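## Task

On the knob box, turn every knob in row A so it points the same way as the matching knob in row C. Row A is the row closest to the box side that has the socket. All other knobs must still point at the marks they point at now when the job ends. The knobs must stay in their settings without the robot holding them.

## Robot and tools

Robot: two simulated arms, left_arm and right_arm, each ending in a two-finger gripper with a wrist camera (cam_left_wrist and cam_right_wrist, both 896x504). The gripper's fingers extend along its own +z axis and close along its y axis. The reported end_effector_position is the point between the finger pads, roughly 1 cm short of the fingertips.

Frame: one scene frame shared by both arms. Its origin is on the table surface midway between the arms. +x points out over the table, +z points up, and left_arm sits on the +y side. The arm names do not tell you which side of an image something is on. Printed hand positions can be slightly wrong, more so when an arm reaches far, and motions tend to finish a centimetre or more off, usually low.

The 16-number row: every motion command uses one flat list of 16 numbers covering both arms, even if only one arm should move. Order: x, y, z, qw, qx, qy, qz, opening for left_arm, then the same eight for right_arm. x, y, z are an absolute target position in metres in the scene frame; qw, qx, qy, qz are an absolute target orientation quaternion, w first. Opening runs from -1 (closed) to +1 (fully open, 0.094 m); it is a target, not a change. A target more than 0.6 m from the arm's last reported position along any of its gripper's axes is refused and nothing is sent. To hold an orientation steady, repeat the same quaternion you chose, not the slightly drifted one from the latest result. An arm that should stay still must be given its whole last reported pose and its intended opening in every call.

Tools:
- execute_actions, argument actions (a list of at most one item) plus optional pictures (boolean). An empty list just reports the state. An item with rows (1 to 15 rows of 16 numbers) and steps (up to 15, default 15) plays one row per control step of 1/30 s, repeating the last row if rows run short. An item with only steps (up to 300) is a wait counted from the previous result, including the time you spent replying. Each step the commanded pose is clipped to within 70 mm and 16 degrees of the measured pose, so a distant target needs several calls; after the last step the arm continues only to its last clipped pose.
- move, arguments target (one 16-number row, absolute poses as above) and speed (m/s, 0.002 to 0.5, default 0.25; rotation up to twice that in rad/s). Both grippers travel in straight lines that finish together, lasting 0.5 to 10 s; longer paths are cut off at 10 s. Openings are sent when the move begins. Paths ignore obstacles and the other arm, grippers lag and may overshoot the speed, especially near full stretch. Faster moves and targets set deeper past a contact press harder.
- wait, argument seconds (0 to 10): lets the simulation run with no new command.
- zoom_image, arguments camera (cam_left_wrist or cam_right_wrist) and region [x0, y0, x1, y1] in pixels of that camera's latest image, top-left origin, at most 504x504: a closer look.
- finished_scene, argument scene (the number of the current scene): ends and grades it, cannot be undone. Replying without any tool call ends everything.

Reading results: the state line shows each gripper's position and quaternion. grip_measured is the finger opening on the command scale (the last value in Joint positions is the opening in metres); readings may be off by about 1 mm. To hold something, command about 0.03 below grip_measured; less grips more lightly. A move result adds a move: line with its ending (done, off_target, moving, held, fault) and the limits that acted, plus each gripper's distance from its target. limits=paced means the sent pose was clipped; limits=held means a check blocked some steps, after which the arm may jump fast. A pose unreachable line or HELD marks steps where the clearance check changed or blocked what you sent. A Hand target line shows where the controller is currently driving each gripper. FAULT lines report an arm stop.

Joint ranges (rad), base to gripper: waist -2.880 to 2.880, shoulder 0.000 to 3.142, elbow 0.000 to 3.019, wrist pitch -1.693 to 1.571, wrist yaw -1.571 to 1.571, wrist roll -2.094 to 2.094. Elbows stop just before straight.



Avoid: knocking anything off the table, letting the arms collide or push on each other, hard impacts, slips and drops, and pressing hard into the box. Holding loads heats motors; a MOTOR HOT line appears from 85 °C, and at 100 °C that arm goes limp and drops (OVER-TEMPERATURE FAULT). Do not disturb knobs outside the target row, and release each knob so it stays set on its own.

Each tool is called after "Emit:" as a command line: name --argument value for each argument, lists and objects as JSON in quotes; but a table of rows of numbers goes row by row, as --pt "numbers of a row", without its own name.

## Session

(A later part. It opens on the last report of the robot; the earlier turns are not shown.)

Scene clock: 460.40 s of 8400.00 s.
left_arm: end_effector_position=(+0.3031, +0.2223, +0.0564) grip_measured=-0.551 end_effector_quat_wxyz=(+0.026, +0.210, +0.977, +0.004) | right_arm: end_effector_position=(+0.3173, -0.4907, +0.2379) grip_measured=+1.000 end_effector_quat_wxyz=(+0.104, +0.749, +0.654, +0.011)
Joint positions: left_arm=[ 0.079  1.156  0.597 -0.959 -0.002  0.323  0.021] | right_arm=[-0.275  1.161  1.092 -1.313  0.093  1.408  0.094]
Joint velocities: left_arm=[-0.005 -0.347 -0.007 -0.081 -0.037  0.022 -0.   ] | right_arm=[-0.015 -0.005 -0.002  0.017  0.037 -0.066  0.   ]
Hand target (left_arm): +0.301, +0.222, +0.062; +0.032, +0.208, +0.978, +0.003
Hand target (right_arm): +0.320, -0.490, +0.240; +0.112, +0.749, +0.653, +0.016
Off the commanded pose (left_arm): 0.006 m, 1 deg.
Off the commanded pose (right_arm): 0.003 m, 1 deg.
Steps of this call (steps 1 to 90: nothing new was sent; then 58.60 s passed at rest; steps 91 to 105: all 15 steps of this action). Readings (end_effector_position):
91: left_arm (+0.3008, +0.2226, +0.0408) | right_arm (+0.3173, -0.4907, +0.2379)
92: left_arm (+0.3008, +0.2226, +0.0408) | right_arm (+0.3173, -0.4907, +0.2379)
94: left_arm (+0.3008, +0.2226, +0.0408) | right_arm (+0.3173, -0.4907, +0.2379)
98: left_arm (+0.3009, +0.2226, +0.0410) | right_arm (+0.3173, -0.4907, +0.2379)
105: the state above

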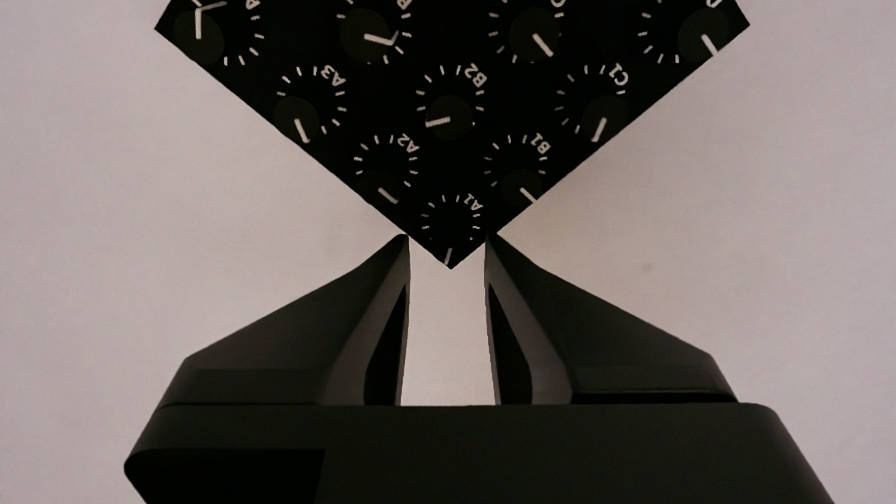

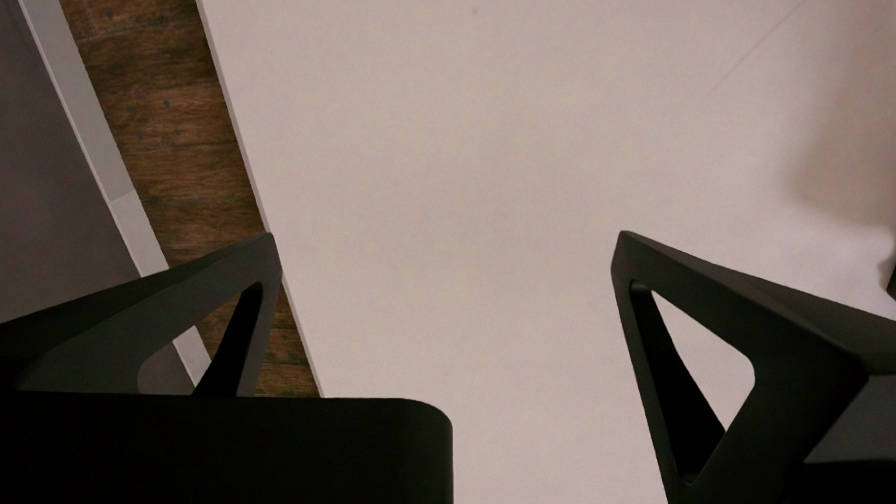

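Emit:
move --target '[0.355, 0.2435, 0.110, 0.0, -0.8256, 0.5642, 0.0, -0.57, 0.32, -0.49, 0.24, 0.112, 0.749, 0.653, 0.016, 1.0]' --speed 0.5

Emit:
move --target '[0.351, 0.244, 0.058, 0.0, -0.8256, 0.5642, 0.0, -0.57, 0.32, -0.49, 0.24, 0.112, 0.749, 0.653, 0.016, 1.0]' --speed 0.06

Scene clock: 481.67 s of 8400.00 s.
left_arm: end_effector_position=(+0.3342, +0.2421, +0.0934) grip_measured=-0.569 end_effector_quat_wxyz=(+0.011, +0.818, -0.575, -0.015) | right_arm: end_effector_position=(+0.3173, -0.4907, +0.2379) grip_measured=+1.000 end_effector_quat_wxyz=(+0.104, +0.749, +0.654, +0.011)
Joint positions: left_arm=[ 0.158  1.248  0.781 -1.141  0.002 -1.938  0.02 ] | right_arm=[-0.275  1.161  1.092 -1.313  0.093  1.408  0.094]
Joint velocities: left_arm=[-0.015 -0.015 -0.002 -0.007  0.037 -0.066  0.   ] | right_arm=[-0.005 -0.005 -0.007 -0.002 -0.037  0.022  0.   ]
Hand target (left_arm): +0.354, +0.244, +0.110; -0.001, +0.826, -0.564, +0.000
Hand target (right_arm): +0.320, -0.490, +0.240; +0.112, +0.749, +0.653, +0.016
Off the commanded pose (left_arm): 0.027 m, 3 deg.
Off the commanded pose (right_arm): 0.003 m, 1 deg.
After step 90, 15.17 s passed at rest.
move: off_target (left_arm)

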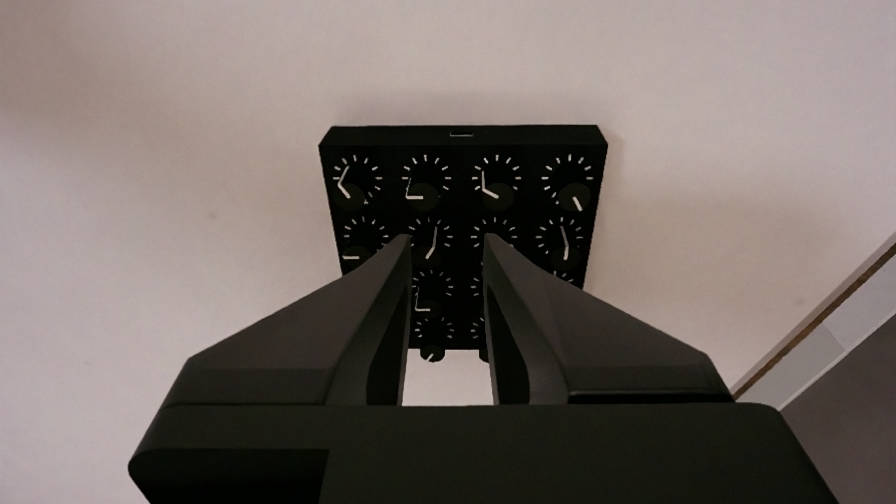

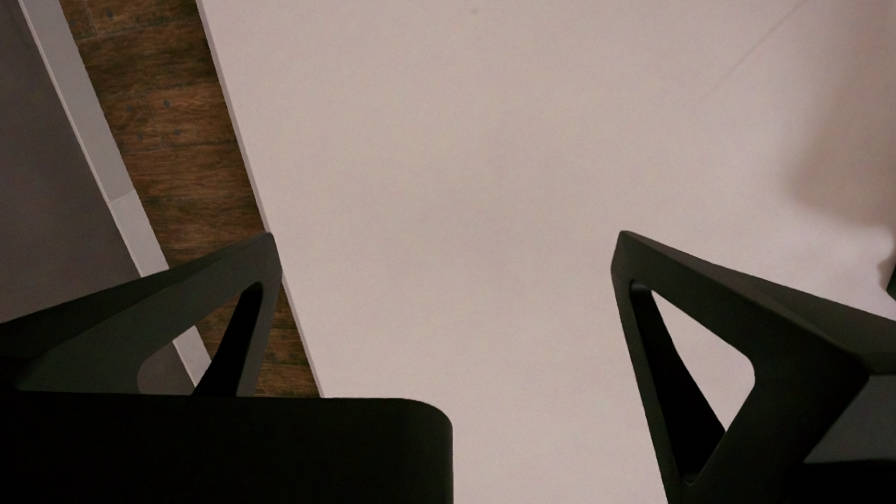

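Scene clock: 482.63 s of 8400.00 s.
left_arm: end_effector_position=(+0.3505, +0.2417, +0.0601) grip_measured=-0.569 end_effector_quat_wxyz=(+0.002, +0.819, -0.574, -0.001) | right_arm: end_effector_position=(+0.3173, -0.4907, +0.2379) grip_measured=+1.000 end_effector_quat_wxyz=(+0.104, +0.749, +0.654, +0.011)
Joint positions: left_arm=[ 0.158  1.323  0.746 -0.997  0.002 -1.939  0.02 ] | right_arm=[-0.275  1.161  1.092 -1.313  0.093  1.408  0.094]
Joint velocities: left_arm=[-0.005 -0.015  0.012 -0.002  0.022  0.066 -0.001] | right_arm=[-0.015 -0.005  0.002 -0.012  0.081  0.037  0.   ]
Hand target (left_arm): +0.351, +0.244, +0.058; +0.000, +0.826, -0.564, -0.000
Hand target (right_arm): +0.320, -0.490, +0.240; +0.112, +0.749, +0.653, +0.016
Off the commanded pose (left_arm): 0.003 m, 1 deg.
Off the commanded pose (right_arm): 0.003 m, 1 deg.
move: done

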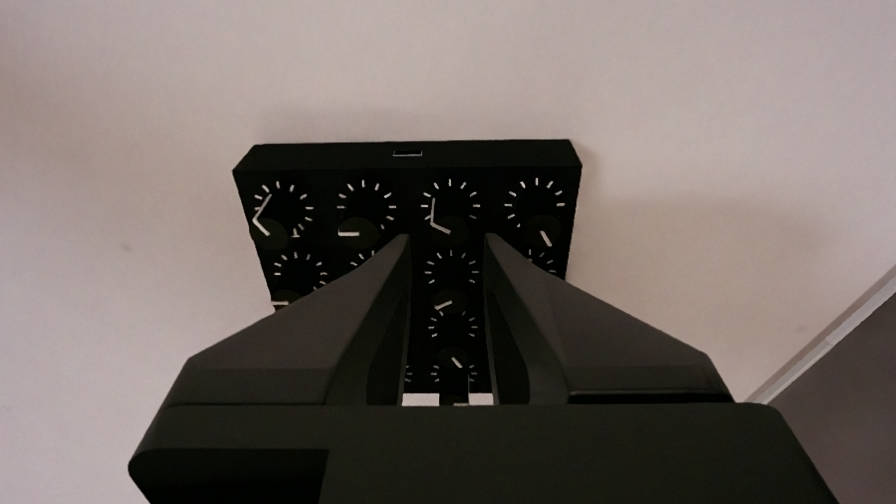

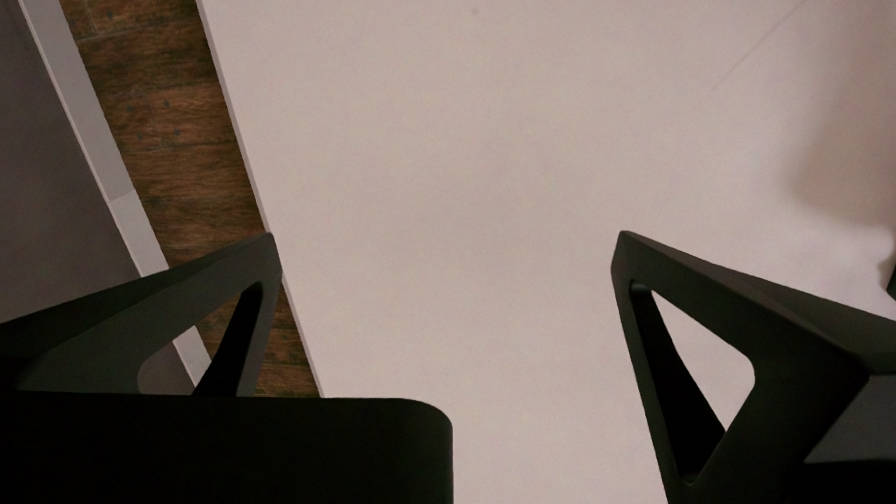

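Emit:
zoom_image --camera "cam_left_wrist" --region '[330, 160, 590, 290]'

Emit:
zoom_image --camera "cam_left_wrist" --region '[225, 160, 405, 270]'

Region (330, 160, 590, 290) of cam_left_wrist's 896x504 image, scaled by 1.938, with more detail than that image has.

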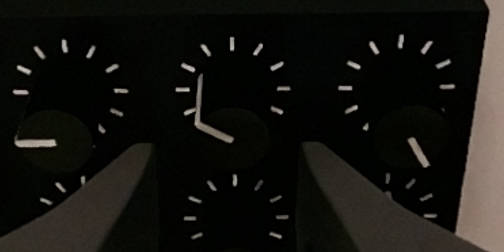

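Region (225, 160, 405, 270) of cam_left_wrist's 896x504 image, scaled by 2.800, with more detail than that image has.

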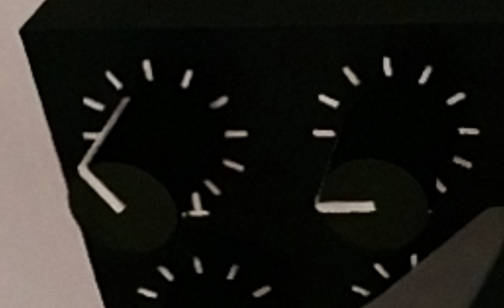

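Emit:
move --target '[0.3513, 0.244, 0.0385, 0.0, -0.8256, 0.5642, 0.0, -0.57, 0.32, -0.49, 0.24, 0.112, 0.749, 0.653, 0.016, 1.0]' --speed 0.035

Scene clock: 497.33 s of 8400.00 s.
left_arm: end_effector_position=(+0.3514, +0.2417, +0.0414) grip_measured=-0.569 end_effector_quat_wxyz=(+0.001, +0.819, -0.574, +0.001) | right_arm: end_effector_position=(+0.3173, -0.4907, +0.2379) grip_measured=+1.000 end_effector_quat_wxyz=(+0.104, +0.749, +0.654, +0.011)
Joint positions: left_arm=[ 0.158  1.359  0.72  -0.932  0.002 -1.94   0.02 ] | right_arm=[-0.275  1.161  1.092 -1.313  0.093  1.408  0.094]
Joint velocities: left_arm=[-0.005 -0.024 -0.002  0.002 -0.037  0.022 -0.001] | right_arm=[-0.005 -0.015 -0.012 -0.012 -0.095 -0.081  0.   ]
Hand target (left_arm): +0.351, +0.244, +0.039; -0.000, +0.826, -0.564, +0.000
Hand target (right_arm): +0.320, -0.490, +0.240; +0.112, +0.749, +0.653, +0.016
Off the commanded pose (left_arm): 0.004 m, 1 deg.
Off the commanded pose (right_arm): 0.003 m, 1 deg.
After step 90, 10.80 s passed at rest.
move: done

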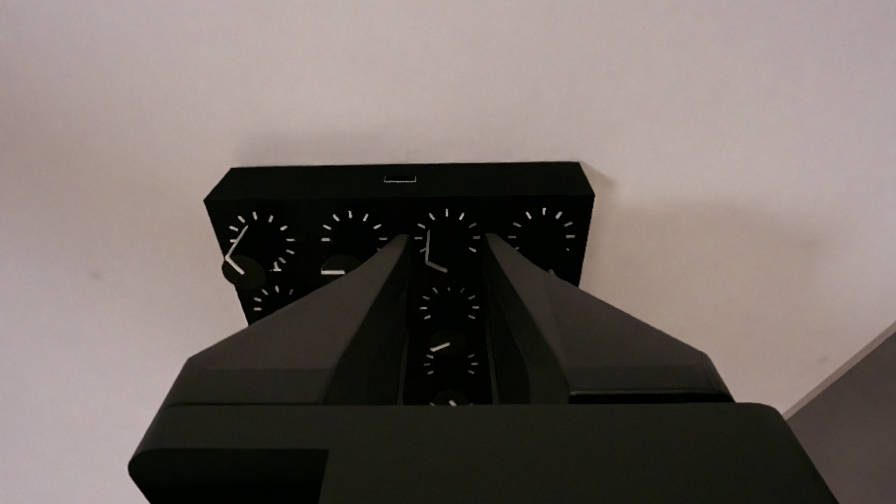

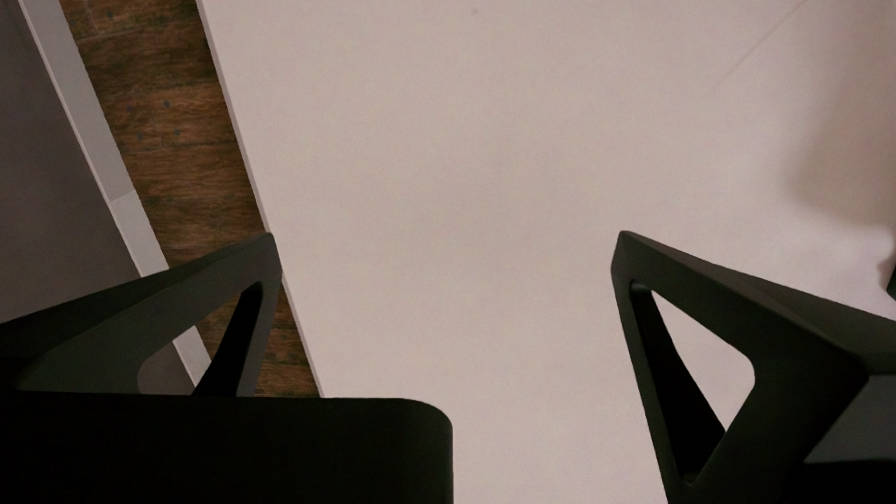

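Emit:
execute_actions --actions '[{"rows": [[0.3514,0.2417,0.0414,0.0,-0.819,0.574,0.0,-0.61,0.32,-0.49,0.24,0.112,0.749,0.653,0.016,1.0],[0.3514,0.2417,0.0414,0.0,-0.819,0.574,0.0,-0.65,0.32,-0.49,0.24,0.112,0.749,0.653,0.016,1.0],[0.3514,0.2417,0.0414,0.0,-0.819,0.574,0.0,-0.68,0.32,-0.49,0.24,0.112,0.749,0.653,0.016,1.0],[0.3514,0.2417,0.0414,0.0,-0.819,0.574,0.0,-0.70,0.32,-0.49,0.24,0.112,0.749,0.653,0.016,1.0],[0.3514,0.2417,0.0414,0.0,-0.819,0.574,0.0,-0.72,0.32,-0.49,0.24,0.112,0.749,0.653,0.016,1.0],[0.3514,0.2417,0.0414,0.0,-0.819,0.574,0.0,-0.73,0.32,-0.49,0.24,0.112,0.749,0.653,0.016,1.0],[0.3514,0.2417,0.0414,0.0,-0.819,0.574,0.0,-0.74,0.32,-0.49,0.24,0.112,0.749,0.653,0.016,1.0],[0.3514,0.2417,0.0414,0.0,-0.819,0.574,0.0,-0.75,0.32,-0.49,0.24,0.112,0.749,0.653,0.016,1.0],[0.3514,0.2417,0.0414,0.0,-0.819,0.574,0.0,-0.76,0.32,-0.49,0.24,0.112,0.749,0.653,0.016,1.0],[0.3514,0.2417,0.0414,0.0,-0.819,0.574,0.0,-0.77,0.32,-0.49,0.24,0.112,0.749,0.653,0.016,1.0],[0.3514,0.2417,0.0414,0.0,-0.819,0.574,0.0,-0.78,0.32,-0.49,0.24,0.112,0.749,0.653,0.016,1.0]], "steps": 14}]' --pictures false

Emit:
move --target '[0.3514, 0.2417, 0.0414, 0.0, 0.3420, 0.9397, 0.0, -0.78, 0.32, -0.49, 0.24, 0.112, 0.749, 0.653, 0.016, 1.0]' --speed 0.4

Scene clock: 513.90 s of 8400.00 s.
left_arm: end_effector_position=(+0.3514, +0.2417, +0.0414) grip_measured=-0.772 end_effector_quat_wxyz=(+0.001, +0.819, -0.574, +0.001) | right_arm: end_effector_position=(+0.3173, -0.4907, +0.2379) grip_measured=+1.000 end_effector_quat_wxyz=(+0.104, +0.749, +0.654, +0.011)
Joint positions: left_arm=[ 0.158  1.359  0.72  -0.932  0.002 -1.94   0.011] | right_arm=[-0.275  1.161  1.092 -1.313  0.093  1.408  0.094]
Joint velocities: left_arm=[-0.005 -0.005  0.007 -0.017 -0.007  0.051 -0.   ] | right_arm=[-0.015 -0.005 -0.002 -0.002 -0.037  0.051  0.   ]
Hand target (left_arm): +0.351, +0.242, +0.041; +0.000, +0.819, -0.574, -0.000
Hand target (right_arm): +0.320, -0.490, +0.240; +0.112, +0.749, +0.653, +0.016
Off the commanded pose (left_arm): 0.000 m, 0 deg.
Off the commanded pose (right_arm): 0.003 m, 1 deg.
Steps of this call (steps 1 to 90: nothing new was sent; then 13.10 s passed at rest; steps 91 to 104: all 14 steps of this action). Readings (end_effector_position):
91: left_arm (+0.3514, +0.2417, +0.0414) | right_arm (+0.3173, -0.4907, +0.2379)
92: left_arm (+0.3514, +0.2417, +0.0414) | right_arm (+0.3173, -0.4907, +0.2379)
94: left_arm (+0.3514, +0.2417, +0.0414) | right_arm (+0.3173, -0.4907, +0.2379)
98: left_arm (+0.3514, +0.2417, +0.0414) | right_arm (+0.3173, -0.4907, +0.2379)
104: the state above

Scene clock: 518.07 s of 8400.00 s.
left_arm: end_effector_position=(+0.3514, +0.2420, +0.0414) grip_measured=-0.772 end_effector_quat_wxyz=(-0.000, +0.331, +0.944, +0.000) | right_arm: end_effector_position=(+0.3173, -0.4907, +0.2379) grip_measured=+1.000 end_effector_quat_wxyz=(+0.104, +0.749, +0.654, +0.011)
Joint positions: left_arm=[ 0.158  1.359  0.72  -0.932 -0.     0.654  0.011] | right_arm=[-0.275  1.161  1.092 -1.313  0.093  1.408  0.094]
Joint velocities: left_arm=[-0.015 -0.005  0.007  0.002 -0.007  0.066  0.   ] | right_arm=[-0.015 -0.024  0.007 -0.027 -0.081 -0.022  0.   ]
Hand target (left_arm): +0.351, +0.242, +0.041; +0.000, +0.342, +0.940, +0.000
Hand target (right_arm): +0.320, -0.490, +0.240; +0.112, +0.749, +0.653, +0.016
Off the commanded pose (left_arm): 0.000 m, 1 deg.
Off the commanded pose (right_arm): 0.003 m, 1 deg.
move: done

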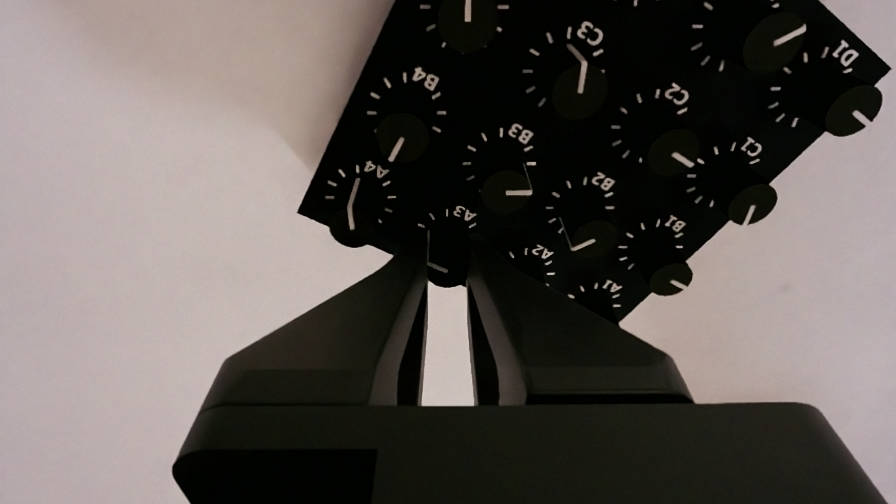

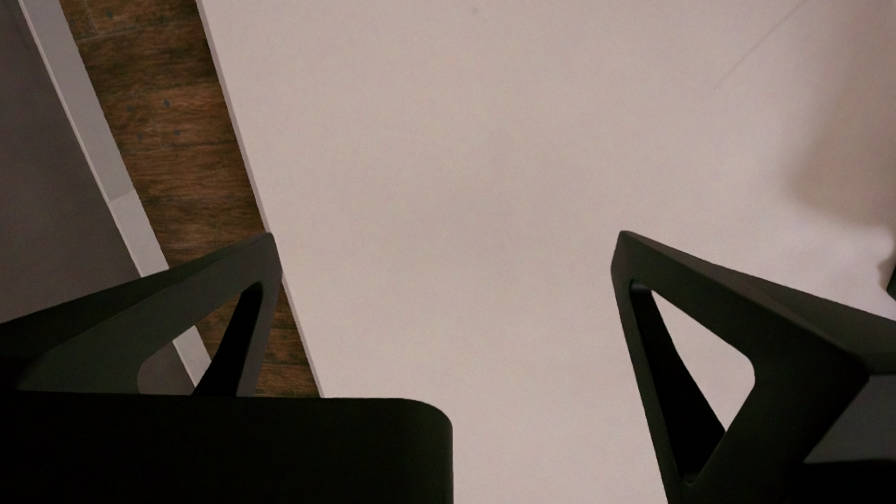

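Emit:
move --target '[0.3514, 0.2417, 0.0414, 0.0, 0.7738, 0.6334, 0.0, -0.78, 0.32, -0.49, 0.24, 0.112, 0.749, 0.653, 0.016, 1.0]' --speed 0.4

Scene clock: 524.83 s of 8400.00 s.
left_arm: end_effector_position=(+0.3514, +0.2422, +0.0414) grip_measured=-0.772 end_effector_quat_wxyz=(-0.000, +0.766, +0.642, +0.000) | right_arm: end_effector_position=(+0.3173, -0.4907, +0.2379) grip_measured=+1.000 end_effector_quat_wxyz=(+0.104, +0.749, +0.654, +0.011)
Joint positions: left_arm=[ 0.158  1.359  0.72  -0.932 -0.001  1.726  0.011] | right_arm=[-0.275  1.161  1.092 -1.313  0.093  1.408  0.094]
Joint velocities: left_arm=[ 0.005  0.005 -0.012  0.002  0.022  0.051  0.   ] | right_arm=[ 0.005 -0.024  0.007  0.007  0.037 -0.037  0.   ]
Hand target (left_arm): +0.351, +0.242, +0.041; -0.000, +0.774, +0.633, +0.000
Hand target (right_arm): +0.320, -0.490, +0.240; +0.112, +0.749, +0.653, +0.016
Off the commanded pose (left_arm): 0.000 m, 1 deg.
Off the commanded pose (right_arm): 0.003 m, 1 deg.
After step 90, 1.73 s passed at rest.
move: done

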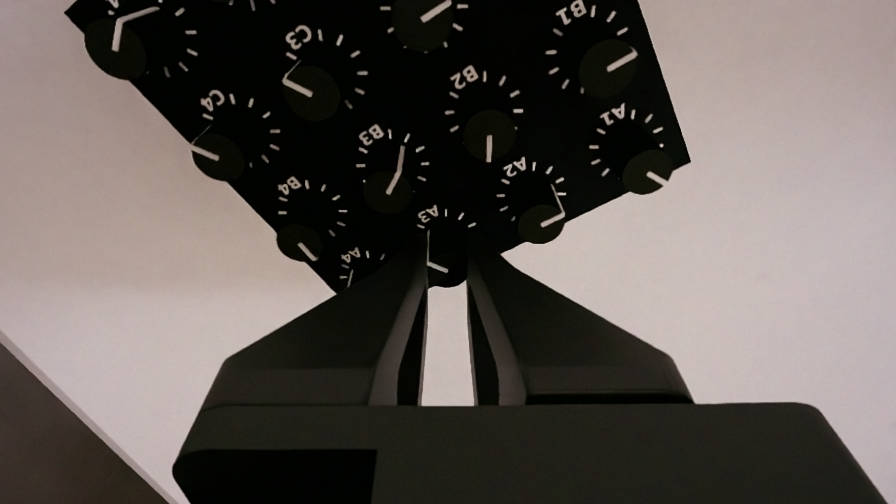

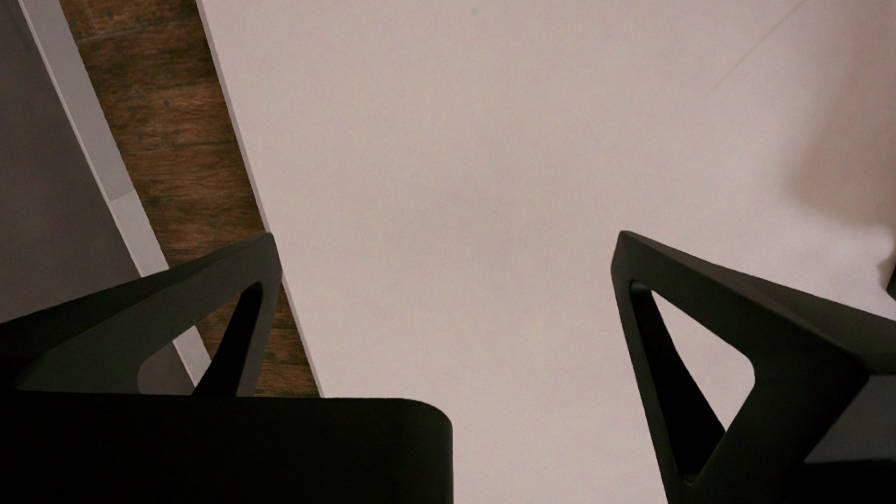

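Emit:
zoom_image --camera "cam_left_wrist" --region '[390, 190, 510, 310]'

Region (390, 190, 510, 310) of cam_left_wrist's 896x504 image, scaled by 4.200, with more detail than that image has.

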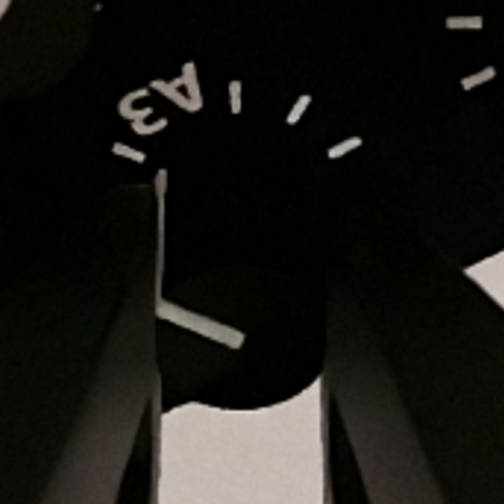

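Emit:
execute_actions --actions '[{"rows": [[0.3514,0.242,0.0414,0.0,0.766,0.642,0.0,-0.72,0.32,-0.49,0.24,0.112,0.749,0.653,0.016,1.0],[0.3514,0.242,0.0414,0.0,0.766,0.642,0.0,-0.66,0.32,-0.49,0.24,0.112,0.749,0.653,0.016,1.0],[0.3514,0.242,0.0414,0.0,0.766,0.642,0.0,-0.60,0.32,-0.49,0.24,0.112,0.749,0.653,0.016,1.0],[0.3514,0.242,0.0414,0.0,0.766,0.642,0.0,-0.56,0.32,-0.49,0.24,0.112,0.749,0.653,0.016,1.0],[0.3514,0.242,0.0414,0.0,0.766,0.642,0.0,-0.56,0.32,-0.49,0.24,0.112,0.749,0.653,0.016,1.0],[0.3514,0.242,0.0426,0.0009,0.766,0.642,0.0010,-0.56,0.32,-0.49,0.24,0.112,0.749,0.653,0.016,1.0],[0.3514,0.242,0.0446,0.0023,0.766,0.642,0.0027,-0.56,0.32,-0.49,0.24,0.112,0.749,0.653,0.016,1.0],[0.3514,0.242,0.0471,0.0041,0.766,0.642,0.0047,-0.56,0.32,-0.49,0.24,0.112,0.749,0.653,0.016,1.0],[0.3514,0.242,0.0496,0.0060,0.766,0.642,0.0068,-0.56,0.32,-0.49,0.24,0.112,0.749,0.653,0.016,1.0],[0.3514,0.242,0.0521,0.0078,0.766,0.642,0.0089,-0.56,0.32,-0.49,0.24,0.112,0.749,0.653,0.016,1.0],[0.3514,0.242,0.0546,0.0096,0.766,0.642,0.0110,-0.56,0.32,-0.49,0.24,0.112,0.749,0.653,0.016,1.0],[0.3514,0.242,0.0571,0.0114,0.766,0.642,0.0131,-0.56,0.32,-0.49,0.24,0.112,0.749,0.653,0.016,1.0],[0.3514,0.242,0.0596,0.0132,0.766,0.642,0.0151,-0.56,0.32,-0.49,0.24,0.112,0.749,0.653,0.016,1.0],[0.3514,0.242,0.0621,0.0150,0.766,0.642,0.0172,-0.56,0.32,-0.49,0.24,0.112,0.749,0.653,0.016,1.0],[0.3514,0.242,0.0646,0.0168,0.766,0.642,0.0193,-0.56,0.32,-0.49,0.24,0.112,0.749,0.653,0.016,1.0]], "steps": 15}]' --pictures false

Emit:
move --target '[0.3514, 0.242, 0.090, 0.035, 0.765, 0.641, 0.040, -0.56, 0.32, -0.49, 0.24, 0.112, 0.749, 0.653, 0.016, 1.0]' --speed 0.08

Scene clock: 553.43 s of 8400.00 s.
left_arm: end_effector_position=(+0.3517, +0.2422, +0.0538) grip_measured=-0.561 end_effector_quat_wxyz=(+0.009, +0.767, +0.641, +0.011) | right_arm: end_effector_position=(+0.3173, -0.4907, +0.2379) grip_measured=+1.000 end_effector_quat_wxyz=(+0.104, +0.749, +0.654, +0.011)
Joint positions: left_arm=[ 0.158  1.316  0.72  -0.945 -0.001  1.728  0.021] | right_arm=[-0.275  1.161  1.092 -1.313  0.093  1.408  0.094]
Joint velocities: left_arm=[-0.005 -0.298 -0.007 -0.085  0.066 -0.051  0.   ] | right_arm=[-0.005 -0.005  0.012  0.002 -0.095 -0.022  0.   ]
Hand target (left_arm): +0.351, +0.242, +0.064; +0.017, +0.766, +0.642, +0.019
Hand target (right_arm): +0.320, -0.490, +0.240; +0.112, +0.749, +0.653, +0.016
Off the commanded pose (left_arm): 0.011 m, 1 deg.
Off the commanded pose (right_arm): 0.003 m, 1 deg.
Steps of this call (steps 1 to 90: nothing new was sent; then 25.10 s passed at rest; steps 91 to 105: all 15 steps of this action). Readings (end_effector_position):
91: left_arm (+0.3514, +0.2422, +0.0414) | right_arm (+0.3173, -0.4907, +0.2379)
92: left_arm (+0.3514, +0.2422, +0.0414) | right_arm (+0.3173, -0.4907, +0.2379)
94: left_arm (+0.3514, +0.2422, +0.0414) | right_arm (+0.3173, -0.4907, +0.2379)
98: left_arm (+0.3514, +0.2422, +0.0414) | right_arm (+0.3173, -0.4907, +0.2379)
105: the state above

Scene clock: 554.50 s of 8400.00 s.
left_arm: end_effector_position=(+0.3482, +0.2422, +0.0844) grip_measured=-0.561 end_effector_quat_wxyz=(+0.031, +0.766, +0.641, +0.036) | right_arm: end_effector_position=(+0.3173, -0.4907, +0.2379) grip_measured=+1.000 end_effector_quat_wxyz=(+0.104, +0.749, +0.654, +0.011)
Joint positions: left_arm=[ 0.158  1.209  0.72  -0.986 -0.001  1.728  0.021] | right_arm=[-0.275  1.161  1.092 -1.313  0.093  1.408  0.094]
Joint velocities: left_arm=[-0.024 -0.024  0.002  0.017 -0.007  0.022 -0.001] | right_arm=[ 0.005  0.005  0.002 -0.012  0.037  0.066  0.   ]
Hand target (left_arm): +0.351, +0.242, +0.090; +0.035, +0.765, +0.641, +0.040
Hand target (right_arm): +0.320, -0.490, +0.240; +0.112, +0.749, +0.653, +0.016
Off the commanded pose (left_arm): 0.006 m, 1 deg.
Off the commanded pose (right_arm): 0.003 m, 1 deg.
move: done

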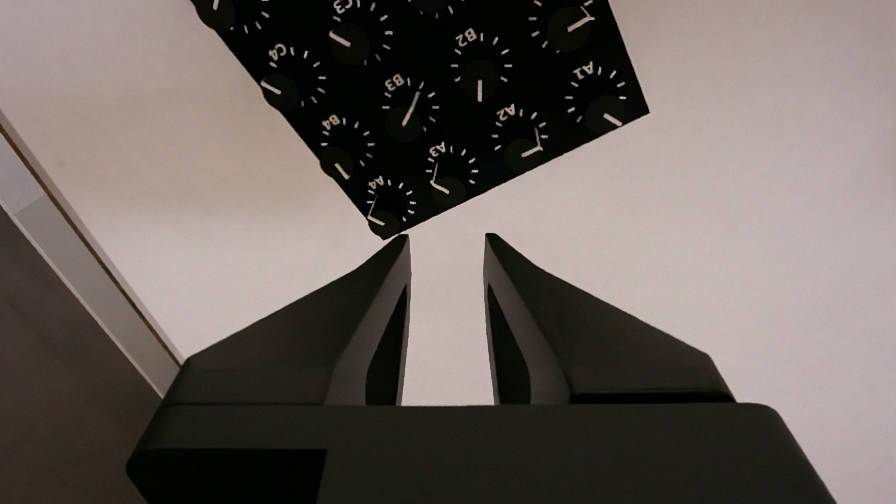

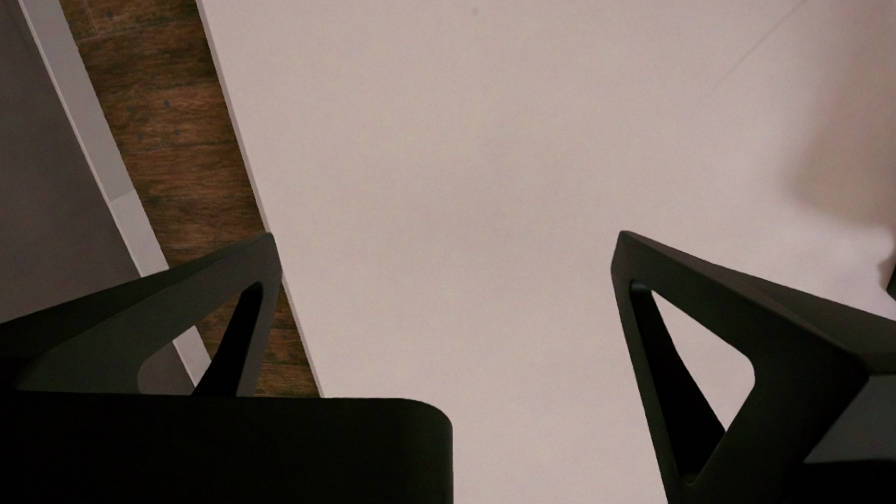

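Emit:
zoom_image --camera "cam_left_wrist" --region '[350, 125, 500, 245]'

Emit:
zoom_image --camera "cam_left_wrist" --region '[250, 0, 660, 245]'

Region (350, 125, 500, 245) of cam_left_wrist's 896x504 image, scaled by 3.360, with more detail than that image has; it fills the top 403 rows of this view, and the rest is white.

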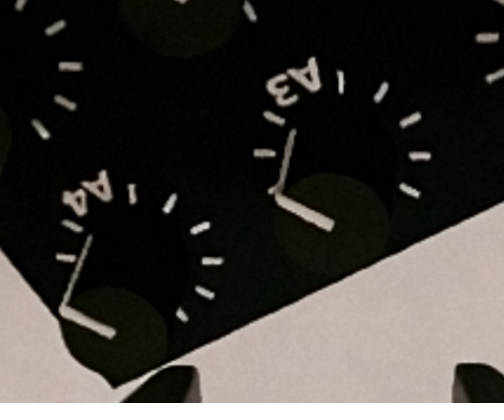

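Region (250, 0, 660, 245) of cam_left_wrist's 896x504 image, scaled by 1.229, with more detail than that image has; it fills the top 301 rows of this view, and the rest is white.

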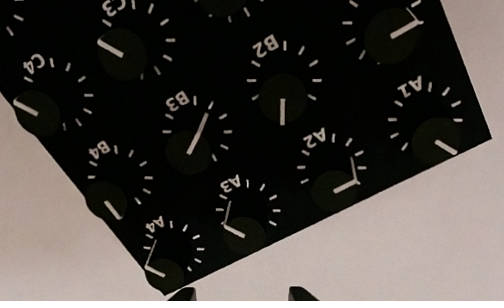

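Emit:
finished_scene --scene 1

The scene is finished: the task was done.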